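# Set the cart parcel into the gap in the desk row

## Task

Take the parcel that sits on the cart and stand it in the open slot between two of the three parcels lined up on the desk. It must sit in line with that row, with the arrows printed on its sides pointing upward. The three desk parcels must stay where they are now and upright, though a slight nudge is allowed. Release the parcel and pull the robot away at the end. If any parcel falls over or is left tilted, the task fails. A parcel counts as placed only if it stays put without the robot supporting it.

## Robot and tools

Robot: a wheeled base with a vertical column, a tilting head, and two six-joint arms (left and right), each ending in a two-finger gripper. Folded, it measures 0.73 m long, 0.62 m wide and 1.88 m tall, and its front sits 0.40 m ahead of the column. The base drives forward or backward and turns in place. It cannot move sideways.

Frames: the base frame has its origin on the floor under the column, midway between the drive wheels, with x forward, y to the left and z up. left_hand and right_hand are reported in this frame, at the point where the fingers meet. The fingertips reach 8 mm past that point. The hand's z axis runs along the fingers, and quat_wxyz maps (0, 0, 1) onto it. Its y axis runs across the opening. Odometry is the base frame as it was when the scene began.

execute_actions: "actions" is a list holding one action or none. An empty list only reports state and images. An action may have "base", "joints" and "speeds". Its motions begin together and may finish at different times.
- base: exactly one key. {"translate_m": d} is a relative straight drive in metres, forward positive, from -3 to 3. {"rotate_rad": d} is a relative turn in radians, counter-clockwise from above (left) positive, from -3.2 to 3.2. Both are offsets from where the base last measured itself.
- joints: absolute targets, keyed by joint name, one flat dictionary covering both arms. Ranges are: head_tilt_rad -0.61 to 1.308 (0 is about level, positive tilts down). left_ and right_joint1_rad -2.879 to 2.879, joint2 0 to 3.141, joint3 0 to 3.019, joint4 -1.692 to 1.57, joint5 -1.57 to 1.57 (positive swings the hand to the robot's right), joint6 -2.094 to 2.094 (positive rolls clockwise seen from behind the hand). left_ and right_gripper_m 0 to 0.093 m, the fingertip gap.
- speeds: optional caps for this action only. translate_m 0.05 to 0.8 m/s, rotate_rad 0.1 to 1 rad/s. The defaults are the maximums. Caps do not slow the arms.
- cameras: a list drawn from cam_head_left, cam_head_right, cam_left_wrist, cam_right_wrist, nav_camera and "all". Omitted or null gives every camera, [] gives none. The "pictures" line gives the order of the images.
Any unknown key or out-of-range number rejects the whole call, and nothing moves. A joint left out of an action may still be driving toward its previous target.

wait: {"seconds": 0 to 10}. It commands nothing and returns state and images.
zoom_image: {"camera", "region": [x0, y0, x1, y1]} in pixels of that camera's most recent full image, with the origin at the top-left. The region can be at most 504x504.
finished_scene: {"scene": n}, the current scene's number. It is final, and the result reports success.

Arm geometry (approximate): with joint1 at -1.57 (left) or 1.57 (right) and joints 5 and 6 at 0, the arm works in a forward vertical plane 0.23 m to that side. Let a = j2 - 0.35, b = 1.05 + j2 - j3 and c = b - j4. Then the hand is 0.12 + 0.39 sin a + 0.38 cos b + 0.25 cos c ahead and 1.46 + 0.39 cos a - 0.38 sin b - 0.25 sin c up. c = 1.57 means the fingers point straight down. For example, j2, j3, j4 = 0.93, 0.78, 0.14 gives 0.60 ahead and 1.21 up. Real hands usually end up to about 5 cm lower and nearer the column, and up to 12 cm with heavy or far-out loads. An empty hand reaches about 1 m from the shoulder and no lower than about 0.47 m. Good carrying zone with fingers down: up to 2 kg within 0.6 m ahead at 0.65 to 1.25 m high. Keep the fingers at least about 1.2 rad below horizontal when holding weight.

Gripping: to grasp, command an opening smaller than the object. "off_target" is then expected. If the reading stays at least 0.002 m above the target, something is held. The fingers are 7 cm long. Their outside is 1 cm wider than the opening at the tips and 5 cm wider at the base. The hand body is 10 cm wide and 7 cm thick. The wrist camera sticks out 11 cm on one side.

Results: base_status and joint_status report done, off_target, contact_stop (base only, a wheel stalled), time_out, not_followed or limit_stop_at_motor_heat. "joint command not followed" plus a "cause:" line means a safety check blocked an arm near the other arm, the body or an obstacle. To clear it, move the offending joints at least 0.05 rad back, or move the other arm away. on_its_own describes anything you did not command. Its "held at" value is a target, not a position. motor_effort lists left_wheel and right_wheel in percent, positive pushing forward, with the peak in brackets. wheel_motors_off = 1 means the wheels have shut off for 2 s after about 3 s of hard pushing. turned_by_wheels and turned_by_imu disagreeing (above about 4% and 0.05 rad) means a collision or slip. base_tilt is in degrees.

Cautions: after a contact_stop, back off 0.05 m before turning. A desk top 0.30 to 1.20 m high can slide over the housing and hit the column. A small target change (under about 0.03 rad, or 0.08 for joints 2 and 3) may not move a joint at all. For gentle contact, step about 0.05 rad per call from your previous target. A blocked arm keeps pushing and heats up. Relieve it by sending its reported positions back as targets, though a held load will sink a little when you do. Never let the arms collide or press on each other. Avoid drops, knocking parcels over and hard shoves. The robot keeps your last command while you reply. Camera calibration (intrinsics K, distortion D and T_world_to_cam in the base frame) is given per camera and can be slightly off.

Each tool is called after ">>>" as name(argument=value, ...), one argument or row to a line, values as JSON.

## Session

>>> execute_actions(
  actions=[],
)

Scene clock: 0.00 s.
base_odometry: x=+0.000 y=+0.000 heading=+0.000 (m, m, rad; odometry frame)
turned_by_wheels: +0.000 (rad since the last result)
turned_by_imu: +0.000 (rad since the last result)
base_tilt: forward=+0.4 right=+0.2 (deg)
base_status: not commanded
joint_positions: head_tilt_rad=+0.883 left_joint1_rad=-1.553 left_joint2_rad=+0.856 left_joint3_rad=+0.412 left_joint4_rad=-0.941 left_joint5_rad=+0.030 left_joint6_rad=-0.002 left_gripper_m=+0.095 right_joint1_rad=+1.567 right_joint2_rad=+0.908 right_joint3_rad=+0.374 right_joint4_rad=-0.991 right_joint5_rad=+0.033 right_joint6_rad=+0.009 right_gripper_m=+0.095
joint_status: not commanded
wheel_motors_off: 0
motor_effort: left_wheel=-1 right_wheel=+2 (%)
left_hand: x=+0.1557 y=+0.2232 z=+1.2513 quat_wxyz=(+0.418, +0.015, -0.909, +0.008) (m; base frame)
right_hand: x=+0.1180 y=-0.2318 z=+1.2676 quat_wxyz=(+0.480, +0.002, -0.877, +0.018) (m; base frame)
pictures: cam_head_left, cam_head_right, cam_left_wrist, cam_right_wrist, nav_camera
camera_calibration (this result's frames):
cam_head_left: T_world_to_cam=[[-0.000596702, -0.99999, -0.00451115, 0.0477138], [-0.804339, 0.00316034, -0.594163, 0.96979], [0.594171, 0.00327396, -0.804332, 1.13508], [0, 0, 0, 1]] pos_world=[0.105635, 0.0409322, 1.48941]
cam_head_right: T_world_to_cam=[[0.0194484, -0.999789, -0.00656542, -0.019339], [-0.804551, -0.0117513, -0.593768, 0.964268], [0.593566, 0.01683, -0.80461, 1.13668], [0, 0, 0, 1]] pos_world=[0.101486, -0.0271338, 1.48701]
cam_left_wrist: T_world_to_cam=[[0.0463382, -0.998865, 0.0110615, 0.200423], [-0.0707766, 0.00776255, 0.997462, -1.2375], [-0.996415, -0.0470035, -0.0703366, 0.377211], [0, 0, 0, 1]] pos_world=[0.278986, 0.227532, 1.25867]
cam_right_wrist: T_world_to_cam=[[0.0182101, -0.999198, 0.0356651, -0.275565], [0.0533207, 0.0365907, 0.997907, -1.25327], [-0.998411, -0.0162703, 0.0539442, 0.169635], [0, 0, 0, 1]] pos_world=[0.241209, -0.226726, 1.25133]
Images, in order (width x height): cam_head_left 504x504, cam_head_right 504x504, cam_left_wrist 504x504, cam_right_wrist 504x504, nav_camera 504x504.

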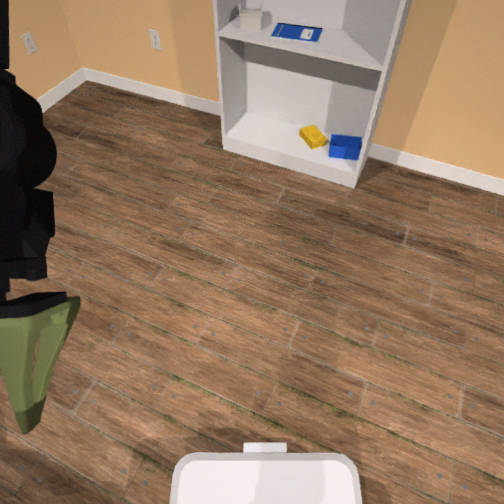

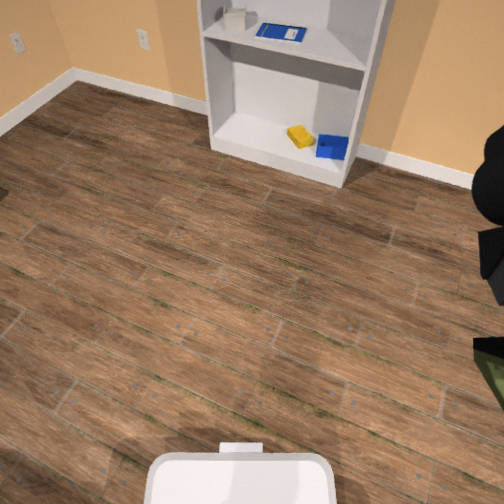

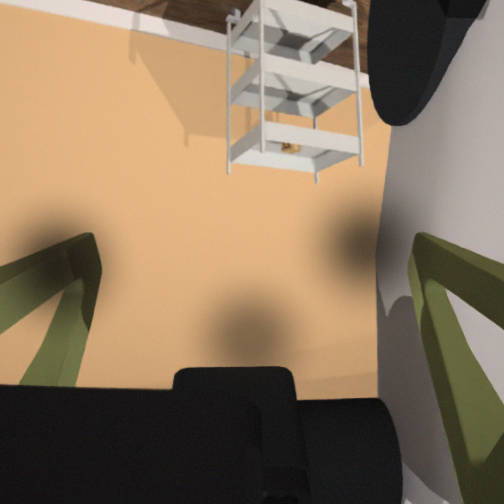

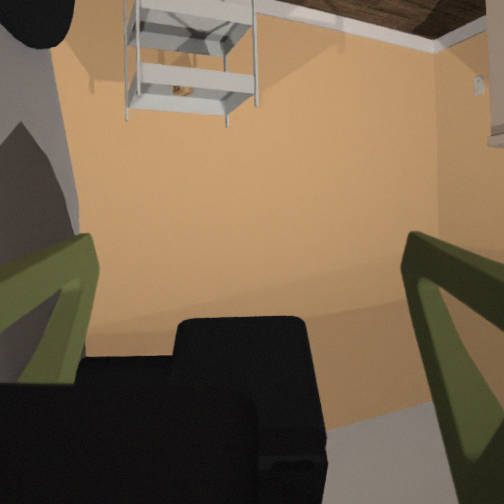

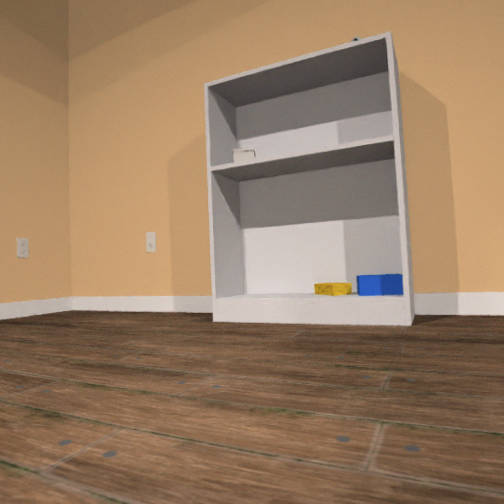

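>>> execute_actions(
  actions=[
    {"base":{"rotate_rad":1.3},"joints":{"head_tilt_rad":0.55}},
  ],
  cameras=["cam_head_left"],
)

>>> execute_actions(
  actions=[
    {"base":{"rotate_rad":1.85}},
  ],
  cameras=["cam_head_left"],
)

>>> zoom_image(
  camera="cam_head_left",
  region=[180,150,380,300],
)

Scene clock: 8.43 s.
base_odometry: x=+0.000 y=+0.000 heading=+1.299 (m, m, rad; odometry frame)
turned_by_wheels: +1.299 (rad since the last result)
turned_by_imu: +1.285 (rad since the last result)
base_tilt: forward=+0.5 right=+0.3 (deg)
base_status: done
joint_positions: head_tilt_rad=+0.568 left_joint1_rad=-1.553 left_joint2_rad=+0.856 left_joint3_rad=+0.412 left_joint4_rad=-0.941 left_joint5_rad=+0.030 left_joint6_rad=-0.002 left_gripper_m=+0.095 right_joint1_rad=+1.567 right_joint2_rad=+0.908 right_joint3_rad=+0.374 right_joint4_rad=-0.991 right_joint5_rad=+0.033 right_joint6_rad=+0.009 right_gripper_m=+0.095
joint_status: all done
wheel_motors_off: 0
motor_effort: left_wheel=+0(27) right_wheel=+1(59) (%)
left_hand: x=+0.1557 y=+0.2232 z=+1.2513 quat_wxyz=(+0.418, +0.015, -0.909, +0.008) (m; base frame)
right_hand: x=+0.1180 y=-0.2318 z=+1.2676 quat_wxyz=(+0.480, +0.002, -0.877, +0.018) (m; base frame)
pictures: cam_head_left
camera_calibration (this result's frames):
cam_head_left: T_world_to_cam=[[0.000831088, -0.99999, -0.00447391, 0.047585], [-0.580535, 0.00316034, -0.814229, 1.2975], [0.814235, 0.00327396, -0.580527, 0.779419], [0, 0, 0, 1]] pos_world=[0.118576, 0.0409322, 1.50915]
Images, in order (width x height): cam_head_left 504x504.

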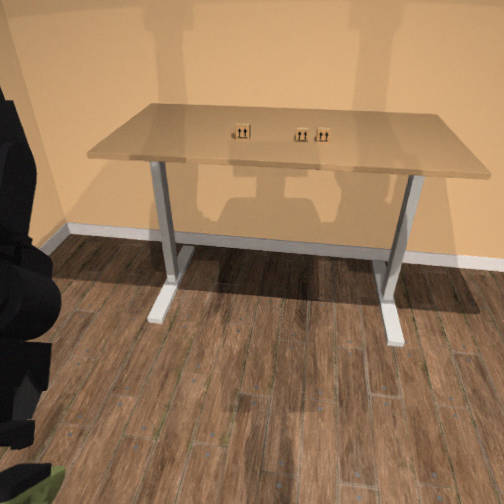

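Scene clock: 11.60 s.
base_odometry: x=+0.000 y=+0.000 heading=-3.134 (m, m, rad; odometry frame)
turned_by_wheels: +1.849 (rad since the last result)
turned_by_imu: +1.833 (rad since the last result)
base_tilt: forward=+0.5 right=+0.0 (deg)
base_status: done
joint_positions: head_tilt_rad=+0.568 left_joint1_rad=-1.553 left_joint2_rad=+0.856 left_joint3_rad=+0.412 left_joint4_rad=-0.941 left_joint5_rad=+0.030 left_joint6_rad=-0.002 left_gripper_m=+0.095 right_joint1_rad=+1.567 right_joint2_rad=+0.908 right_joint3_rad=+0.374 right_joint4_rad=-0.991 right_joint5_rad=+0.033 right_joint6_rad=+0.009 right_gripper_m=+0.095
joint_status: not commanded
wheel_motors_off: 0
motor_effort: left_wheel=-1(27) right_wheel=+1(34) (%)
left_hand: x=+0.1557 y=+0.2232 z=+1.2513 quat_wxyz=(+0.418, +0.015, -0.909, +0.008) (m; base frame)
right_hand: x=+0.1180 y=-0.2318 z=+1.2676 quat_wxyz=(+0.480, +0.002, -0.877, +0.018) (m; base frame)
pictures: cam_head_left
camera_calibration (this result's frames):
cam_head_left: T_world_to_cam=[[0.000831234, -0.99999, -0.00447388, 0.047585], [-0.580509, 0.00316034, -0.814248, 1.29753], [0.814254, 0.00327396, -0.5805, 0.779377], [0, 0, 0, 1]] pos_world=[0.118577, 0.0409322, 1.50915]
Images, in order (width x height): cam_head_left 504x504.

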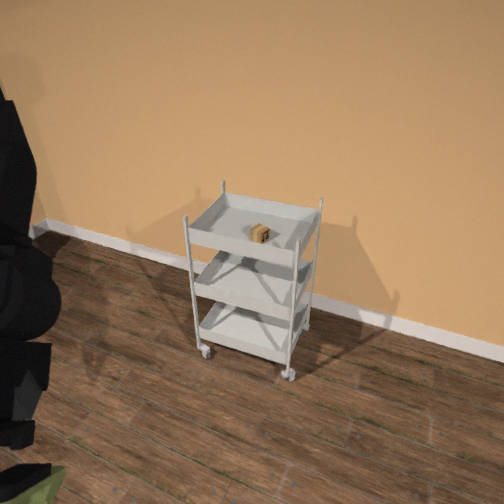

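Region (180, 150, 380, 300) of cam_head_left's 504x504 image, scaled by 2.520, with more detail than that image has; it fills the top 378 rows of this view, and the rest is white.

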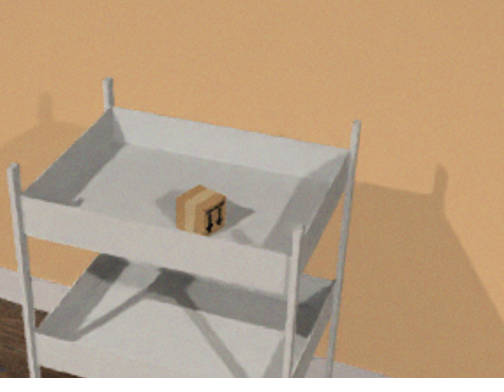

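>>> execute_actions(
  actions=[
    {"base":{"rotate_rad":-0.167},"joints":{"left_joint1_rad":-1.57,"left_joint2_rad":1.38,"left_joint3_rad":1.3,"left_joint4_rad":-0.43,"left_joint5_rad":0}},
  ],
  cameras=[],
)

>>> execute_actions(
  actions=[
    {"base":{"translate_m":0.75},"joints":{"head_tilt_rad":1.0}},
  ],
  cameras=["cam_head_left","cam_left_wrist"],
)

Scene clock: 24.70 s.
base_odometry: x=+0.000 y=+0.000 heading=+2.982 (m, m, rad; odometry frame)
turned_by_wheels: -0.167 (rad since the last result)
turned_by_imu: -0.165 (rad since the last result)
base_tilt: forward=+0.5 right=+0.2 (deg)
base_status: done
joint_positions: head_tilt_rad=+0.568 left_joint1_rad=-1.569 left_joint2_rad=+1.382 left_joint3_rad=+1.294 left_joint4_rad=-0.429 left_joint5_rad=+0.002 left_joint6_rad=-0.002 left_gripper_m=+0.095 right_joint1_rad=+1.567 right_joint2_rad=+0.908 right_joint3_rad=+0.374 right_joint4_rad=-0.991 right_joint5_rad=+0.033 right_joint6_rad=+0.009 right_gripper_m=+0.095
joint_status: all done
wheel_motors_off: 0
motor_effort: left_wheel=+1(20) right_wheel=-1(30) (%)
left_hand: x=+0.6174 y=+0.2253 z=+1.0602 quat_wxyz=(-0.003, +0.002, -1.000, +0.000) (m; base frame)
right_hand: x=+0.1180 y=-0.2318 z=+1.2676 quat_wxyz=(+0.480, +0.002, -0.877, +0.018) (m; base frame)
pictures: none
No camera images: the call's "cameras" was empty. Leave "cameras" out to get every camera's image.

Scene clock: 27.53 s.
base_odometry: x=-0.741 y=+0.119 heading=+2.983 (m, m, rad; odometry frame)
turned_by_wheels: +0.001 (rad since the last result)
turned_by_imu: +0.000 (rad since the last result)
base_tilt: forward=+0.5 right=+0.2 (deg)
base_status: done
joint_positions: head_tilt_rad=+1.001 left_joint1_rad=-1.569 left_joint2_rad=+1.381 left_joint3_rad=+1.294 left_joint4_rad=-0.429 left_joint5_rad=+0.002 left_joint6_rad=-0.002 left_gripper_m=+0.095 right_joint1_rad=+1.567 right_joint2_rad=+0.908 right_joint3_rad=+0.376 right_joint4_rad=-0.991 right_joint5_rad=+0.033 right_joint6_rad=+0.009 right_gripper_m=+0.095
joint_status: all done
wheel_motors_off: 0
motor_effort: left_wheel=+0(56) right_wheel=+0(54) (%)
left_hand: x=+0.6180 y=+0.2253 z=+1.0605 quat_wxyz=(-0.004, +0.002, -1.000, +0.000) (m; base frame)
right_hand: x=+0.1190 y=-0.2318 z=+1.2672 quat_wxyz=(+0.479, +0.002, -0.878, +0.018) (m; base frame)
pictures: cam_head_left, cam_left_wrist
camera_calibration (this result's frames):
cam_head_left: T_world_to_cam=[[-0.00112175, -0.99999, -0.00441001, 0.0475843], [-0.868482, 0.00316034, -0.49571, 0.82138], [0.495719, 0.00327396, -0.868477, 1.23879], [0, 0, 0, 1]] pos_world=[0.099317, 0.0409322, 1.48323]
cam_left_wrist: T_world_to_cam=[[0.00502444, -0.999861, 0.0158752, 0.203897], [-0.80717, 0.0053162, 0.590295, -0.127073], [-0.590298, -0.0157799, -0.807031, 1.34783], [0, 0, 0, 1]] pos_world=[0.692025, 0.225813, 1.15951]
Images, in order (width x height): cam_head_left 504x504, cam_left_wrist 504x504.

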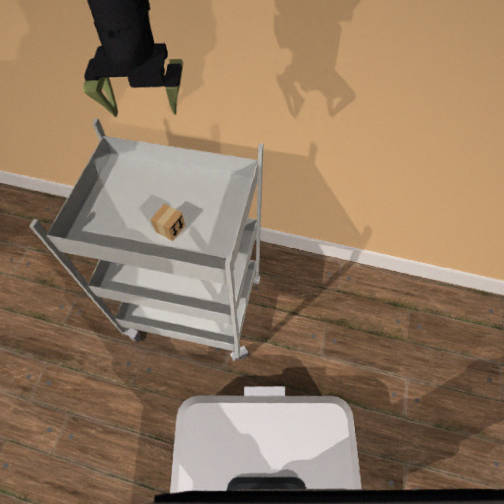

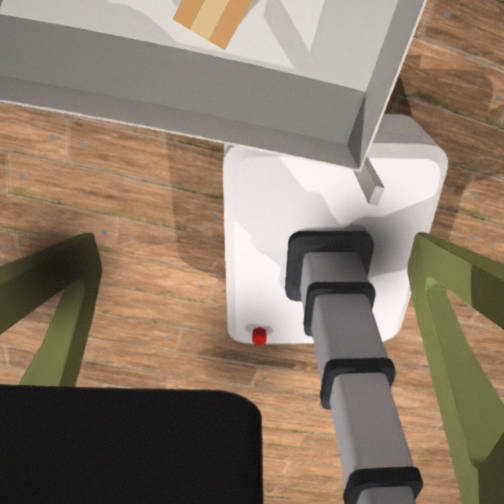

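>>> execute_actions(
  actions=[
    {"joints":{"left_joint1_rad":-1.55,"left_joint2_rad":2.02,"left_joint3_rad":1.84,"left_joint4_rad":-0.34,"left_joint6_rad":-1.07}},
  ],
  cameras=["cam_head_left","cam_left_wrist"],
)

Scene clock: 40.37 s.
base_odometry: x=-0.741 y=+0.119 heading=+2.983 (m, m, rad; odometry frame)
turned_by_wheels: +0.000 (rad since the last result)
turned_by_imu: +0.000 (rad since the last result)
base_tilt: forward=+0.6 right=+0.2 (deg)
base_status: not commanded
joint_positions: head_tilt_rad=+1.001 left_joint1_rad=-1.553 left_joint2_rad=+2.023 left_joint3_rad=+1.825 left_joint4_rad=-0.342 left_joint5_rad=+0.002 left_joint6_rad=-1.062 left_gripper_m=+0.095 right_joint1_rad=+1.567 right_joint2_rad=+0.908 right_joint3_rad=+0.376 right_joint4_rad=-0.991 right_joint5_rad=+0.033 right_joint6_rad=+0.009 right_gripper_m=+0.095
joint_status: all done
wheel_motors_off: 0
motor_effort: left_wheel=+1(1) right_wheel=-1(2) (%)
left_hand: x=+0.6247 y=+0.2388 z=+0.8078 quat_wxyz=(+0.004, +0.510, -0.860, -0.010) (m; base frame)
right_hand: x=+0.1190 y=-0.2318 z=+1.2672 quat_wxyz=(+0.479, +0.002, -0.878, +0.018) (m; base frame)
pictures: cam_head_left, cam_left_wrist
camera_calibration (this result's frames):
cam_head_left: T_world_to_cam=[[-0.00112175, -0.99999, -0.00441001, 0.0475843], [-0.868482, 0.00316034, -0.49571, 0.82138], [0.495719, 0.00327396, -0.868477, 1.23879], [0, 0, 0, 1]] pos_world=[0.099317, 0.0409322, 1.48323]
cam_left_wrist: T_world_to_cam=[[0.878727, -0.4773, -0.00489243, -0.432478], [-0.381718, -0.708836, 0.593164, -0.0701668], [-0.286585, -0.519361, -0.805067, 1.07698], [0, 0, 0, 1]] pos_world=[0.661894, 0.303186, 0.90655]
Images, in order (width x height): cam_head_left 504x504, cam_left_wrist 504x504.

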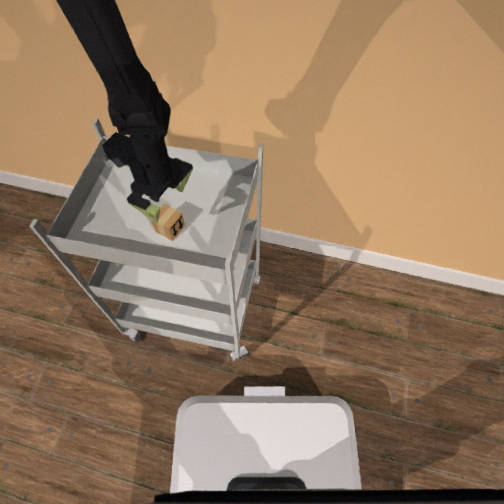

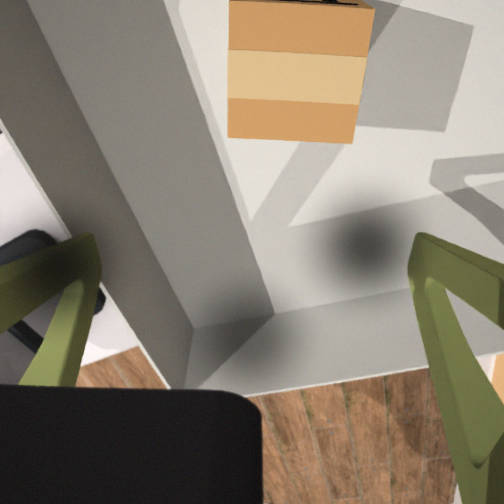

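>>> execute_actions(
  actions=[
    {"base":{"translate_m":0.028},"joints":{"left_joint1_rad":-1.535,"left_joint2_rad":2.24,"left_joint3_rad":2.11,"left_joint4_rad":-0.39,"left_joint6_rad":-1.01}},
  ],
  cameras=["cam_head_left","cam_left_wrist"],
)

Scene clock: 52.33 s.
base_odometry: x=-0.768 y=+0.123 heading=+2.983 (m, m, rad; odometry frame)
turned_by_wheels: +0.000 (rad since the last result)
turned_by_imu: +0.001 (rad since the last result)
base_tilt: forward=+0.5 right=+0.3 (deg)
base_status: done
joint_positions: head_tilt_rad=+1.001 left_joint1_rad=-1.538 left_joint2_rad=+2.245 left_joint3_rad=+2.087 left_joint4_rad=-0.388 left_joint5_rad=+0.002 left_joint6_rad=-1.016 left_gripper_m=+0.095 right_joint1_rad=+1.567 right_joint2_rad=+0.908 right_joint3_rad=+0.374 right_joint4_rad=-0.991 right_joint5_rad=+0.033 right_joint6_rad=+0.009 right_gripper_m=+0.095
joint_status: all done
wheel_motors_off: 0
motor_effort: left_wheel=+0(32) right_wheel=+0(40) (%)
left_hand: x=+0.6188 y=+0.2540 z=+0.7299 quat_wxyz=(+0.003, +0.494, -0.869, -0.017) (m; base frame)
right_hand: x=+0.1180 y=-0.2318 z=+1.2676 quat_wxyz=(+0.480, +0.002, -0.877, +0.018) (m; base frame)
pictures: cam_head_left, cam_left_wrist
camera_calibration (this result's frames):
cam_head_left: T_world_to_cam=[[-0.00112344, -0.99999, -0.00440958, 0.0475837], [-0.868672, 0.00316034, -0.495377, 0.820877], [0.495386, 0.00327396, -0.868667, 1.2391], [0, 0, 0, 1]] pos_world=[0.0992953, 0.0409322, 1.48322]
cam_left_wrist: T_world_to_cam=[[0.859787, -0.510351, -0.0175232, -0.391055], [-0.404277, -0.701247, 0.587208, 0.000920895], [-0.31197, -0.49779, -0.809247, 1.03373], [0, 0, 0, 1]] pos_world=[0.659089, 0.31565, 0.829148]
Images, in order (width x height): cam_head_left 504x504, cam_left_wrist 504x504.

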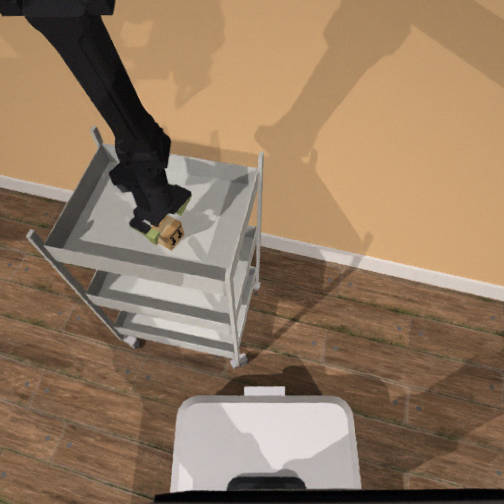

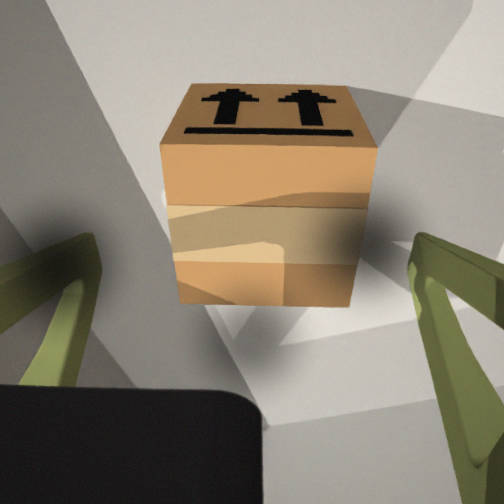

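>>> execute_actions(
  actions=[
    {"joints":{"left_joint1_rad":-1.56,"left_joint2_rad":2.43,"left_joint3_rad":2.37,"left_joint4_rad":-0.455}},
  ],
  cameras=["cam_left_wrist"],
)

Scene clock: 58.57 s.
base_odometry: x=-0.768 y=+0.123 heading=+2.983 (m, m, rad; odometry frame)
turned_by_wheels: +0.000 (rad since the last result)
turned_by_imu: +0.000 (rad since the last result)
base_tilt: forward=+0.5 right=+0.1 (deg)
base_status: not commanded
joint_positions: head_tilt_rad=+1.001 left_joint1_rad=-1.559 left_joint2_rad=+2.420 left_joint3_rad=+2.348 left_joint4_rad=-0.449 left_joint5_rad=+0.003 left_joint6_rad=-1.017 left_gripper_m=+0.095 right_joint1_rad=+1.567 right_joint2_rad=+0.908 right_joint3_rad=+0.374 right_joint4_rad=-0.991 right_joint5_rad=+0.033 right_joint6_rad=+0.009 right_gripper_m=+0.095
joint_status: all done
wheel_motors_off: 0
motor_effort: left_wheel=+2(5) right_wheel=-2(4) (%)
left_hand: x=+0.6283 y=+0.2348 z=+0.6812 quat_wxyz=(-0.003, +0.490, -0.872, -0.002) (m; base frame)
right_hand: x=+0.1178 y=-0.2318 z=+1.2677 quat_wxyz=(+0.480, +0.002, -0.877, +0.018) (m; base frame)
pictures: cam_left_wrist
camera_calibration (this result's frames):
cam_left_wrist: T_world_to_cam=[[0.85457, -0.519132, 0.0145401, -0.426438], [-0.42642, -0.68542, 0.590225, 0.0280909], [-0.296439, -0.510589, -0.807108, 0.97949], [0, 0, 0, 1]] pos_world=[0.666758, 0.297993, 0.780174]
Images, in order (width x height): cam_left_wrist 504x504.

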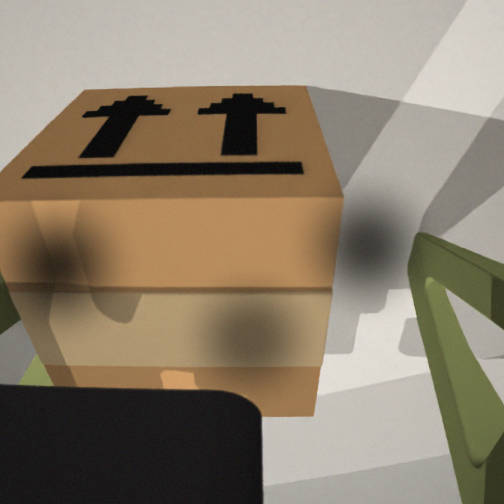

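>>> execute_actions(
  actions=[
    {"base":{"translate_m":-0.015}},
  ],
  cameras=["cam_left_wrist"],
)

>>> execute_actions(
  actions=[
    {"joints":{"left_gripper_m":0.03}},
  ],
  cameras=["cam_left_wrist"],
)

>>> execute_actions(
  actions=[
    {"joints":{"left_joint2_rad":2.0,"left_joint3_rad":1.83,"left_joint4_rad":-0.35}},
  ],
  cameras=["cam_left_wrist"],
)

Scene clock: 73.67 s.
base_odometry: x=-0.754 y=+0.121 heading=+2.983 (m, m, rad; odometry frame)
turned_by_wheels: +0.000 (rad since the last result)
turned_by_imu: +0.000 (rad since the last result)
base_tilt: forward=+0.6 right=+0.1 (deg)
base_status: done
joint_positions: head_tilt_rad=+1.001 left_joint1_rad=-1.559 left_joint2_rad=+2.426 left_joint3_rad=+2.351 left_joint4_rad=-0.451 left_joint5_rad=+0.003 left_joint6_rad=-1.017 left_gripper_m=+0.095 right_joint1_rad=+1.567 right_joint2_rad=+0.907 right_joint3_rad=+0.372 right_joint4_rad=-0.991 right_joint5_rad=+0.033 right_joint6_rad=+0.009 right_gripper_m=+0.095
joint_status: not commanded
wheel_motors_off: 0
motor_effort: left_wheel=+0(30) right_wheel=+1(41) (%)
left_hand: x=+0.6252 y=+0.2348 z=+0.6788 quat_wxyz=(-0.001, +0.490, -0.872, -0.003) (m; base frame)
right_hand: x=+0.1171 y=-0.2318 z=+1.2680 quat_wxyz=(+0.481, +0.002, -0.877, +0.018) (m; base frame)
pictures: cam_left_wrist
camera_calibration (this result's frames):
cam_left_wrist: T_world_to_cam=[[0.854651, -0.519098, 0.0104419, -0.420984], [-0.423682, -0.685649, 0.591928, 0.025397], [-0.300109, -0.510316, -0.805923, 0.978118], [0, 0, 0, 1]] pos_world=[0.664096, 0.298031, 0.777651]
Images, in order (width x height): cam_left_wrist 504x504.

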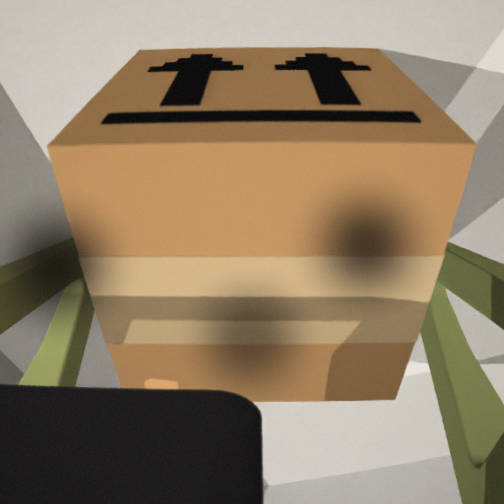

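Scene clock: 74.30 s.
base_odometry: x=-0.754 y=+0.121 heading=+2.983 (m, m, rad; odometry frame)
turned_by_wheels: +0.000 (rad since the last result)
turned_by_imu: +0.000 (rad since the last result)
base_tilt: forward=+0.5 right=+0.2 (deg)
base_status: not commanded
joint_positions: head_tilt_rad=+1.001 left_joint1_rad=-1.559 left_joint2_rad=+2.426 left_joint3_rad=+2.351 left_joint4_rad=-0.451 left_joint5_rad=+0.002 left_joint6_rad=-1.017 left_gripper_m=+0.053 right_joint1_rad=+1.567 right_joint2_rad=+0.907 right_joint3_rad=+0.372 right_joint4_rad=-0.991 right_joint5_rad=+0.033 right_joint6_rad=+0.009 right_gripper_m=+0.095
joint_status: left_gripper_m off_target (ended at +0.053, target +0.030)
wheel_motors_off: 0
motor_effort: left_wheel=+0(0) right_wheel=+0(0) (%)
left_hand: x=+0.6252 y=+0.2349 z=+0.6788 quat_wxyz=(-0.001, +0.489, -0.872, -0.004) (m; base frame)
right_hand: x=+0.1171 y=-0.2318 z=+1.2680 quat_wxyz=(+0.481, +0.002, -0.877, +0.018) (m; base frame)
pictures: cam_left_wrist
camera_calibration (this result's frames):
cam_left_wrist: T_world_to_cam=[[0.854453, -0.519428, 0.0102398, -0.42061], [-0.423941, -0.685713, 0.591669, 0.0257943], [-0.300308, -0.509894, -0.806116, 0.978308], [0, 0, 0, 1]] pos_world=[0.664121, 0.298044, 0.777675]
Images, in order (width x height): cam_left_wrist 504x504.

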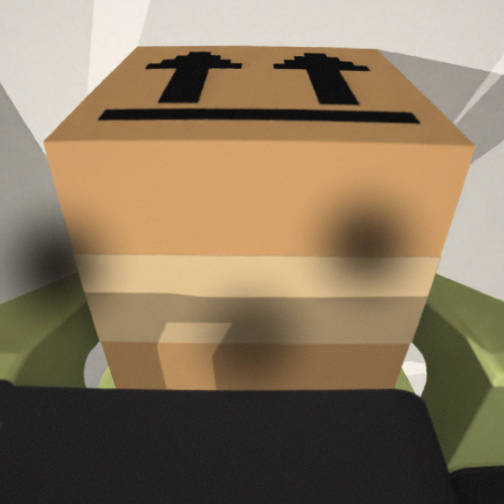

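Scene clock: 75.90 s.
base_odometry: x=-0.754 y=+0.121 heading=+2.983 (m, m, rad; odometry frame)
turned_by_wheels: +0.000 (rad since the last result)
turned_by_imu: +0.000 (rad since the last result)
base_tilt: forward=+0.5 right=+0.2 (deg)
base_status: not commanded
joint_positions: head_tilt_rad=+1.001 left_joint1_rad=-1.559 left_joint2_rad=+2.005 left_joint3_rad=+1.829 left_joint4_rad=-0.350 left_joint5_rad=+0.002 left_joint6_rad=-1.017 left_gripper_m=+0.053 right_joint1_rad=+1.567 right_joint2_rad=+0.907 right_joint3_rad=+0.372 right_joint4_rad=-0.991 right_joint5_rad=+0.033 right_joint6_rad=+0.009 right_gripper_m=+0.095
joint_status: all done
wheel_motors_off: 0
motor_effort: left_wheel=-1(0) right_wheel=+0(0) (%)
left_hand: x=+0.6361 y=+0.2336 z=+0.8171 quat_wxyz=(+0.000, +0.489, -0.872, -0.004) (m; base frame)
right_hand: x=+0.1171 y=-0.2318 z=+1.2680 quat_wxyz=(+0.481, +0.002, -0.877, +0.018) (m; base frame)
pictures: cam_left_wrist
camera_calibration (this result's frames):
cam_left_wrist: T_world_to_cam=[[0.854475, -0.519415, 0.00894061, -0.431001], [-0.423027, -0.685714, 0.592321, -0.0534047], [-0.30153, -0.509906, -0.805652, 1.09281], [0, 0, 0, 1]] pos_world=[0.675205, 0.296743, 0.915915]
Images, in order (width x height): cam_left_wrist 504x504.

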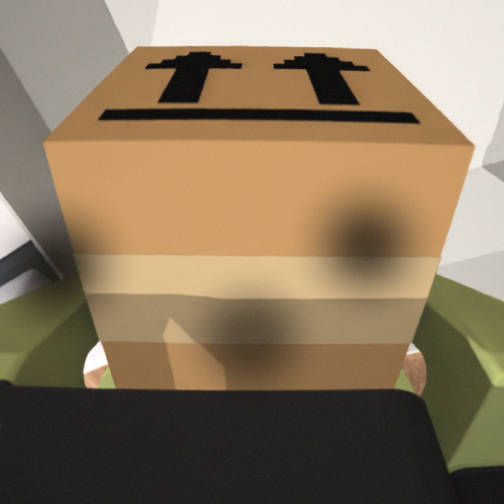

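>>> execute_actions(
  actions=[
    {"joints":{"left_joint1_rad":-1.565,"left_joint2_rad":1.25,"left_joint3_rad":1.05,"left_joint4_rad":-0.3,"left_joint6_rad":0}},
  ],
  cameras=[],
)

>>> execute_actions(
  actions=[
    {"base":{"translate_m":-0.3}},
  ],
  cameras=[],
)

>>> execute_actions(
  actions=[
    {"base":{"rotate_rad":-2.35},"joints":{"head_tilt_rad":0.6}},
  ],
  cameras=["cam_head_right"],
)

>>> execute_actions(
  actions=[
    {"base":{"translate_m":1.0}},
  ],
  cameras=[],
)

>>> execute_actions(
  actions=[
    {"base":{"rotate_rad":0.535},"joints":{"left_joint2_rad":1.82,"left_joint3_rad":1.37,"left_joint4_rad":1.22}},
  ],
  cameras=["cam_head_left","cam_head_right","cam_left_wrist"],
)

Scene clock: 94.27 s.
base_odometry: x=-0.754 y=+0.121 heading=+2.983 (m, m, rad; odometry frame)
turned_by_wheels: +0.000 (rad since the last result)
turned_by_imu: +0.000 (rad since the last result)
base_tilt: forward=+0.5 right=+0.2 (deg)
base_status: not commanded
joint_positions: head_tilt_rad=+1.001 left_joint1_rad=-1.560 left_joint2_rad=+1.249 left_joint3_rad=+1.048 left_joint4_rad=-0.303 left_joint5_rad=+0.002 left_joint6_rad=-0.008 left_gripper_m=+0.053 right_joint1_rad=+1.567 right_joint2_rad=+0.907 right_joint3_rad=+0.372 right_joint4_rad=-0.991 right_joint5_rad=+0.033 right_joint6_rad=+0.009 right_gripper_m=+0.095
joint_status: all done
wheel_motors_off: 0
motor_effort: left_wheel=+0(0) right_wheel=+1(1) (%)
left_hand: x=+0.5518 y=+0.2303 z=+1.0864 quat_wxyz=(-0.010, +0.007, -1.000, -0.004) (m; base frame)
right_hand: x=+0.1171 y=-0.2318 z=+1.2680 quat_wxyz=(+0.481, +0.002, -0.877, +0.018) (m; base frame)
pictures: none
No camera images: the call's "cameras" was empty. Leave "cameras" out to get every camera's image.

Scene clock: 96.30 s.
base_odometry: x=-0.457 y=+0.073 heading=+2.985 (m, m, rad; odometry frame)
turned_by_wheels: +0.002 (rad since the last result)
turned_by_imu: +0.002 (rad since the last result)
base_tilt: forward=+0.7 right=+0.0 (deg)
base_status: done
joint_positions: head_tilt_rad=+1.001 left_joint1_rad=-1.560 left_joint2_rad=+1.251 left_joint3_rad=+1.045 left_joint4_rad=-0.302 left_joint5_rad=+0.002 left_joint6_rad=-0.008 left_gripper_m=+0.053 right_joint1_rad=+1.567 right_joint2_rad=+0.907 right_joint3_rad=+0.371 right_joint4_rad=-0.991 right_joint5_rad=+0.033 right_joint6_rad=+0.009 right_gripper_m=+0.095
joint_status: not commanded
wheel_motors_off: 0
motor_effort: left_wheel=+1(43) right_wheel=-1(39) (%)
left_hand: x=+0.5498 y=+0.2300 z=+1.0854 quat_wxyz=(-0.008, +0.007, -1.000, -0.003) (m; base frame)
right_hand: x=+0.1168 y=-0.2318 z=+1.2682 quat_wxyz=(+0.481, +0.002, -0.877, +0.018) (m; base frame)
pictures: none
No camera images: the call's "cameras" was empty. Leave "cameras" out to get every camera's image.

Scene clock: 99.97 s.
base_odometry: x=-0.457 y=+0.073 heading=+0.635 (m, m, rad; odometry frame)
turned_by_wheels: -2.349 (rad since the last result)
turned_by_imu: -2.321 (rad since the last result)
base_tilt: forward=+0.6 right=+0.2 (deg)
base_status: done
joint_positions: head_tilt_rad=+0.618 left_joint1_rad=-1.564 left_joint2_rad=+1.251 left_joint3_rad=+1.045 left_joint4_rad=-0.302 left_joint5_rad=+0.001 left_joint6_rad=-0.008 left_gripper_m=+0.053 right_joint1_rad=+1.567 right_joint2_rad=+0.907 right_joint3_rad=+0.373 right_joint4_rad=-0.991 right_joint5_rad=+0.033 right_joint6_rad=+0.009 right_gripper_m=+0.095
joint_status: all done
wheel_motors_off: 0
motor_effort: left_wheel=+0(44) right_wheel=-1(58) (%)
left_hand: x=+0.5498 y=+0.2279 z=+1.0854 quat_wxyz=(-0.008, +0.006, -1.000, -0.002) (m; base frame)
right_hand: x=+0.1174 y=-0.2318 z=+1.2679 quat_wxyz=(+0.480, +0.002, -0.877, +0.018) (m; base frame)
pictures: cam_head_right
camera_calibration (this result's frames):
cam_head_right: T_world_to_cam=[[0.0204897, -0.999789, -0.00123135, -0.0276056], [-0.620524, -0.0117513, -0.784099, 1.24818], [0.783919, 0.01683, -0.620635, 0.843838], [0, 0, 0, 1]] pos_world=[0.113589, -0.0271338, 1.50238]
Images, in order (width x height): cam_head_right 504x504.

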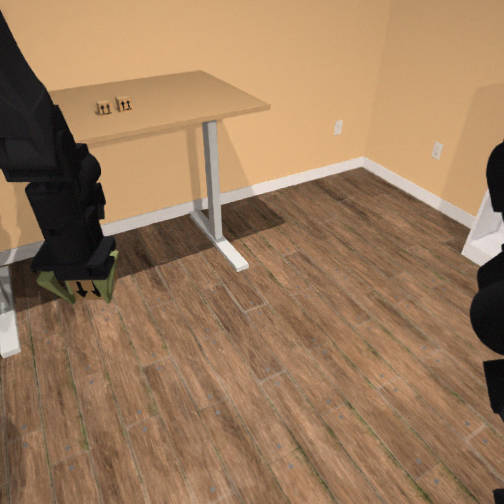

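Scene clock: 103.10 s.
base_odometry: x=+0.348 y=+0.667 heading=+0.635 (m, m, rad; odometry frame)
turned_by_wheels: +0.000 (rad since the last result)
turned_by_imu: -0.001 (rad since the last result)
base_tilt: forward=+0.7 right=+0.1 (deg)
base_status: done
joint_positions: head_tilt_rad=+0.617 left_joint1_rad=-1.564 left_joint2_rad=+1.250 left_joint3_rad=+1.047 left_joint4_rad=-0.302 left_joint5_rad=+0.001 left_joint6_rad=-0.008 left_gripper_m=+0.053 right_joint1_rad=+1.567 right_joint2_rad=+0.907 right_joint3_rad=+0.376 right_joint4_rad=-0.991 right_joint5_rad=+0.033 right_joint6_rad=+0.009 right_gripper_m=+0.095
joint_status: not commanded
wheel_motors_off: 0
motor_effort: left_wheel=+0(52) right_wheel=+0(63) (%)
left_hand: x=+0.5508 y=+0.2279 z=+1.0858 quat_wxyz=(-0.009, +0.006, -1.000, -0.002) (m; base frame)
right_hand: x=+0.1189 y=-0.2318 z=+1.2673 quat_wxyz=(+0.479, +0.002, -0.878, +0.018) (m; base frame)
pictures: none
No camera images: the call's "cameras" was empty. Leave "cameras" out to get every camera's image.

Scene clock: 105.13 s.
base_odometry: x=+0.348 y=+0.667 heading=+1.170 (m, m, rad; odometry frame)
turned_by_wheels: +0.534 (rad since the last result)
turned_by_imu: +0.526 (rad since the last result)
base_tilt: forward=+0.6 right=+0.2 (deg)
base_status: done
joint_positions: head_tilt_rad=+0.617 left_joint1_rad=-1.562 left_joint2_rad=+1.834 left_joint3_rad=+1.354 left_joint4_rad=+1.205 left_joint5_rad=-0.001 left_joint6_rad=+0.005 left_gripper_m=+0.053 right_joint1_rad=+1.567 right_joint2_rad=+0.907 right_joint3_rad=+0.374 right_joint4_rad=-0.991 right_joint5_rad=+0.033 right_joint6_rad=+0.009 right_gripper_m=+0.095
joint_status: all done
wheel_motors_off: 0
motor_effort: left_wheel=-2(49) right_wheel=+2(43) (%)
left_hand: x=+0.7574 y=+0.2311 z=+1.0285 quat_wxyz=(-0.584, -0.002, -0.811, -0.006) (m; base frame)
right_hand: x=+0.1184 y=-0.2318 z=+1.2675 quat_wxyz=(+0.479, +0.002, -0.877, +0.018) (m; base frame)
pictures: cam_head_left, cam_head_right, cam_left_wrist
camera_calibration (this result's frames):
cam_head_left: T_world_to_cam=[[0.000611663, -0.99999, -0.00450915, 0.0476502], [-0.619597, 0.00316034, -0.784914, 1.25431], [0.78492, 0.00327396, -0.619589, 0.84104], [0, 0, 0, 1]] pos_world=[0.116988, 0.0409322, 1.50584]
cam_head_right: T_world_to_cam=[[0.0204907, -0.999789, -0.00121516, -0.0276305], [-0.619905, -0.0117513, -0.784589, 1.2489], [0.784409, 0.01683, -0.620015, 0.842859], [0, 0, 0, 1]] pos_world=[0.113619, -0.0271338, 1.50243]
cam_left_wrist: T_world_to_cam=[[-0.0105476, -0.999924, -0.00643106, 0.244234], [-0.819743, 0.0123297, -0.572599, 1.20825], [0.572635, -0.00076775, -0.81981, 0.533211], [0, 0, 0, 1]] pos_world=[0.687692, 0.229728, 1.13054]
Images, in order (width x height): cam_head_left 504x504, cam_head_right 504x504, cam_left_wrist 504x504.

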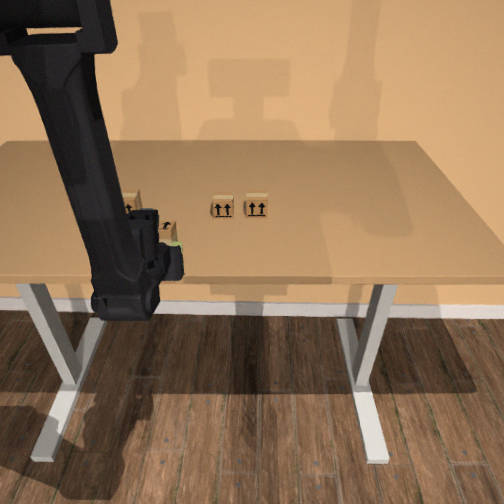

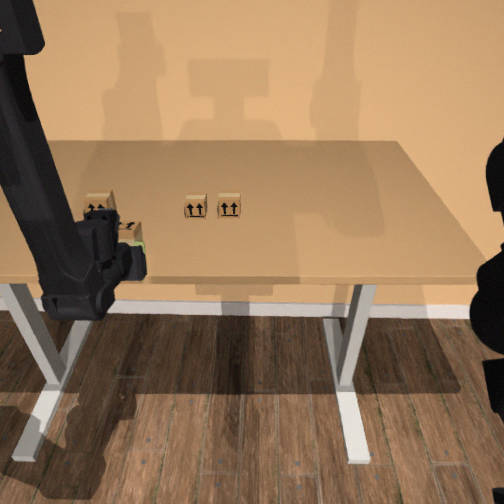

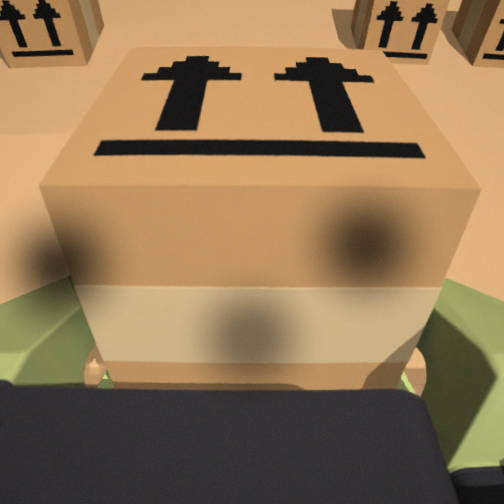

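>>> execute_actions(
  actions=[
    {"base":{"translate_m":0.1}},
  ],
  cameras=[],
)

>>> execute_actions(
  actions=[
    {"joints":{"left_joint2_rad":1.94,"left_joint3_rad":1.49,"left_joint4_rad":1.2}},
  ],
  cameras=["cam_left_wrist"],
)

>>> execute_actions(
  actions=[
    {"joints":{"left_joint2_rad":1.99,"left_joint3_rad":1.53}},
  ],
  cameras=["cam_left_wrist","cam_head_right"],
)

Scene clock: 120.03 s.
base_odometry: x=+0.387 y=+0.759 heading=+1.171 (m, m, rad; odometry frame)
turned_by_wheels: +0.001 (rad since the last result)
turned_by_imu: +0.002 (rad since the last result)
base_tilt: forward=+0.6 right=+0.2 (deg)
base_status: done
joint_positions: head_tilt_rad=+0.617 left_joint1_rad=-1.563 left_joint2_rad=+1.831 left_joint3_rad=+1.363 left_joint4_rad=+1.205 left_joint5_rad=-0.001 left_joint6_rad=+0.005 left_gripper_m=+0.053 right_joint1_rad=+1.567 right_joint2_rad=+0.907 right_joint3_rad=+0.376 right_joint4_rad=-0.991 right_joint5_rad=+0.033 right_joint6_rad=+0.009 right_gripper_m=+0.095
joint_status: not commanded
wheel_motors_off: 0
motor_effort: left_wheel=+1(46) right_wheel=-1(65) (%)
left_hand: x=+0.7624 y=+0.2300 z=+1.0323 quat_wxyz=(-0.589, -0.002, -0.808, -0.006) (m; base frame)
right_hand: x=+0.1191 y=-0.2318 z=+1.2672 quat_wxyz=(+0.479, +0.002, -0.878, +0.018) (m; base frame)
pictures: none
No camera images: the call's "cameras" was empty. Leave "cameras" out to get every camera's image.

Scene clock: 120.93 s.
base_odometry: x=+0.387 y=+0.759 heading=+1.171 (m, m, rad; odometry frame)
turned_by_wheels: +0.000 (rad since the last result)
turned_by_imu: +0.000 (rad since the last result)
base_tilt: forward=+0.5 right=+0.3 (deg)
base_status: not commanded
joint_positions: head_tilt_rad=+0.617 left_joint1_rad=-1.563 left_joint2_rad=+1.947 left_joint3_rad=+1.484 left_joint4_rad=+1.199 left_joint5_rad=-0.001 left_joint6_rad=+0.005 left_gripper_m=+0.053 right_joint1_rad=+1.567 right_joint2_rad=+0.907 right_joint3_rad=+0.376 right_joint4_rad=-0.991 right_joint5_rad=+0.033 right_joint6_rad=+0.009 right_gripper_m=+0.095
joint_status: all done
wheel_motors_off: 0
motor_effort: left_wheel=+2(2) right_wheel=-1(1) (%)
left_hand: x=+0.7660 y=+0.2303 z=+0.9882 quat_wxyz=(-0.589, -0.002, -0.808, -0.006) (m; base frame)
right_hand: x=+0.1191 y=-0.2318 z=+1.2672 quat_wxyz=(+0.479, +0.002, -0.878, +0.018) (m; base frame)
pictures: cam_left_wrist
camera_calibration (this result's frames):
cam_left_wrist: T_world_to_cam=[[-0.0113266, -0.999922, -0.00528833, 0.242748], [-0.812904, 0.0122876, -0.582268, 1.19656], [0.582288, -0.00229623, -0.81298, 0.481446], [0, 0, 0, 1]] pos_world=[0.695096, 0.229132, 1.08941]
Images, in order (width x height): cam_left_wrist 504x504.

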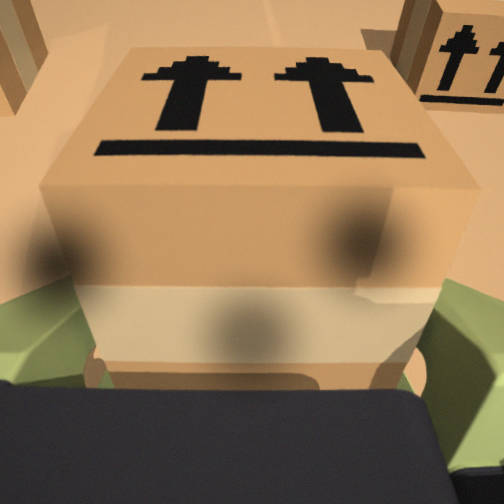

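Scene clock: 121.67 s.
base_odometry: x=+0.387 y=+0.759 heading=+1.171 (m, m, rad; odometry frame)
turned_by_wheels: +0.000 (rad since the last result)
turned_by_imu: +0.000 (rad since the last result)
base_tilt: forward=+0.6 right=+0.1 (deg)
base_status: not commanded
joint_positions: head_tilt_rad=+0.617 left_joint1_rad=-1.563 left_joint2_rad=+1.983 left_joint3_rad=+1.519 left_joint4_rad=+1.200 left_joint5_rad=-0.001 left_joint6_rad=+0.006 left_gripper_m=+0.053 right_joint1_rad=+1.567 right_joint2_rad=+0.907 right_joint3_rad=+0.376 right_joint4_rad=-0.991 right_joint5_rad=+0.033 right_joint6_rad=+0.009 right_gripper_m=+0.095
joint_status: all done
wheel_motors_off: 0
motor_effort: left_wheel=+2(2) right_wheel=-1(2) (%)
left_hand: x=+0.7649 y=+0.2304 z=+0.9742 quat_wxyz=(-0.589, -0.003, -0.808, -0.006) (m; base frame)
right_hand: x=+0.1191 y=-0.2318 z=+1.2672 quat_wxyz=(+0.479, +0.002, -0.878, +0.018) (m; base frame)
pictures: cam_head_right, cam_left_wrist
camera_calibration (this result's frames):
cam_head_right: T_world_to_cam=[[0.0204908, -0.999789, -0.00121271, -0.0276343], [-0.619811, -0.0117513, -0.784663, 1.24901], [0.784484, 0.01683, -0.619921, 0.842711], [0, 0, 0, 1]] pos_world=[0.113624, -0.0271338, 1.50243]
cam_left_wrist: T_world_to_cam=[[-0.0115592, -0.999915, -0.00600298, 0.243621], [-0.813348, 0.0128943, -0.581635, 1.18706], [0.581663, -0.00184075, -0.813428, 0.47156], [0, 0, 0, 1]] pos_world=[0.694018, 0.229162, 1.07548]
Images, in order (width x height): cam_head_right 504x504, cam_left_wrist 504x504.

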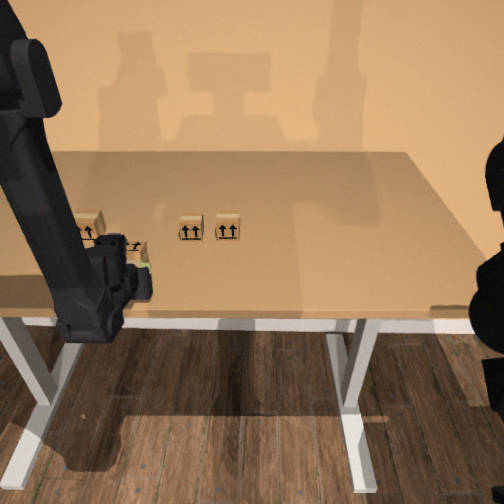

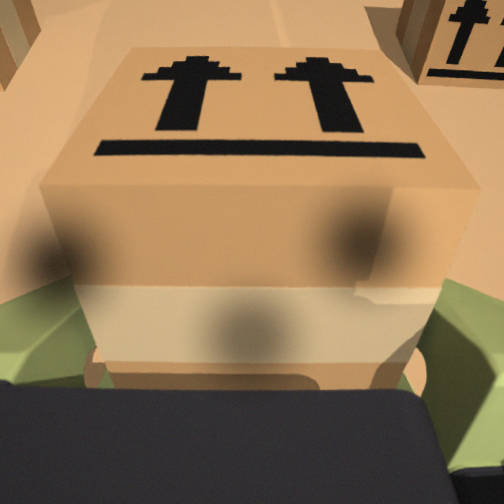

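>>> execute_actions(
  actions=[
    {"joints":{"left_joint2_rad":2.03,"left_joint3_rad":1.57}},
  ],
  cameras=["cam_left_wrist"],
)

>>> execute_actions(
  actions=[
    {"joints":{"left_joint4_rad":1.15}},
  ],
  cameras=["cam_left_wrist"],
)

Scene clock: 128.37 s.
base_odometry: x=+0.387 y=+0.759 heading=+1.171 (m, m, rad; odometry frame)
turned_by_wheels: +0.000 (rad since the last result)
turned_by_imu: +0.000 (rad since the last result)
base_tilt: forward=+0.6 right=+0.4 (deg)
base_status: not commanded
joint_positions: head_tilt_rad=+0.617 left_joint1_rad=-1.563 left_joint2_rad=+1.997 left_joint3_rad=+1.559 left_joint4_rad=+1.200 left_joint5_rad=-0.001 left_joint6_rad=+0.008 left_gripper_m=+0.053 right_joint1_rad=+1.567 right_joint2_rad=+0.907 right_joint3_rad=+0.376 right_joint4_rad=-0.991 right_joint5_rad=+0.033 right_joint6_rad=+0.009 right_gripper_m=+0.095
joint_status: all done
wheel_motors_off: 0
motor_effort: left_wheel=+2(2) right_wheel=-1(2) (%)
left_hand: x=+0.7759 y=+0.2304 z=+0.9754 quat_wxyz=(-0.599, -0.004, -0.800, -0.007) (m; base frame)
right_hand: x=+0.1191 y=-0.2318 z=+1.2672 quat_wxyz=(+0.479, +0.002, -0.878, +0.018) (m; base frame)
pictures: cam_left_wrist
camera_calibration (this result's frames):
cam_left_wrist: T_world_to_cam=[[-0.0122126, -0.999888, -0.00859719, 0.246821], [-0.797986, 0.0149269, -0.602491, 1.20473], [0.602553, -0.000497559, -0.798079, 0.434635], [0, 0, 0, 1]] pos_world=[0.702479, 0.229027, 1.07483]
Images, in order (width x height): cam_left_wrist 504x504.

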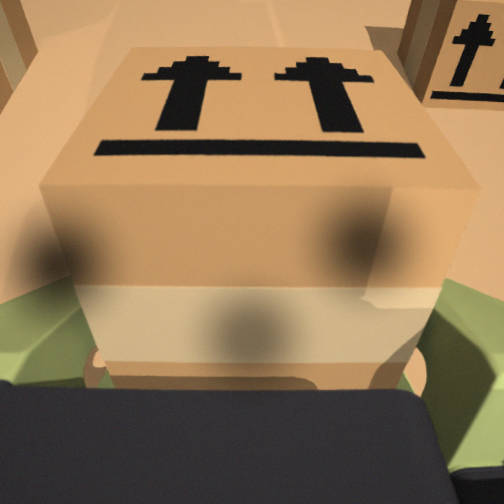

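Scene clock: 128.90 s.
base_odometry: x=+0.387 y=+0.759 heading=+1.171 (m, m, rad; odometry frame)
turned_by_wheels: +0.000 (rad since the last result)
turned_by_imu: +0.000 (rad since the last result)
base_tilt: forward=+0.5 right=+0.1 (deg)
base_status: not commanded
joint_positions: head_tilt_rad=+0.617 left_joint1_rad=-1.563 left_joint2_rad=+1.994 left_joint3_rad=+1.559 left_joint4_rad=+1.181 left_joint5_rad=-0.001 left_joint6_rad=+0.020 left_gripper_m=+0.053 right_joint1_rad=+1.567 right_joint2_rad=+0.907 right_joint3_rad=+0.376 right_joint4_rad=-0.991 right_joint5_rad=+0.033 right_joint6_rad=+0.009 right_gripper_m=+0.095
joint_status: all done
wheel_motors_off: 0
motor_effort: left_wheel=+3(3) right_wheel=-1(2) (%)
left_hand: x=+0.7760 y=+0.2305 z=+0.9729 quat_wxyz=(-0.593, -0.008, -0.805, -0.010) (m; base frame)
right_hand: x=+0.1191 y=-0.2318 z=+1.2672 quat_wxyz=(+0.479, +0.002, -0.878, +0.018) (m; base frame)
pictures: cam_left_wrist
camera_calibration (this result's frames):
cam_left_wrist: T_world_to_cam=[[-0.015639, -0.999692, -0.0192661, 0.259812], [-0.807514, 0.0239908, -0.589361, 1.19584], [0.589642, 0.00634061, -0.80764, 0.450319], [0, 0, 0, 1]] pos_world=[0.704193, 0.228188, 1.07348]
Images, in order (width x height): cam_left_wrist 504x504.

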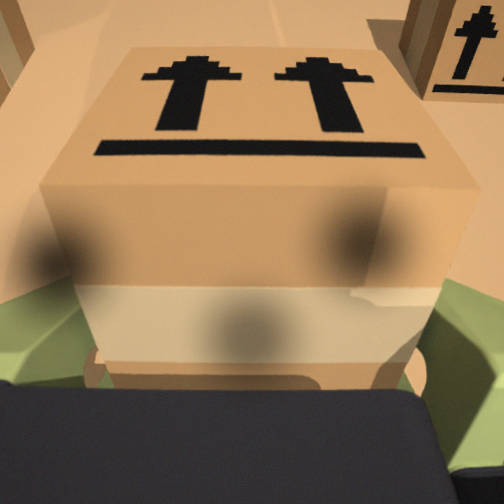

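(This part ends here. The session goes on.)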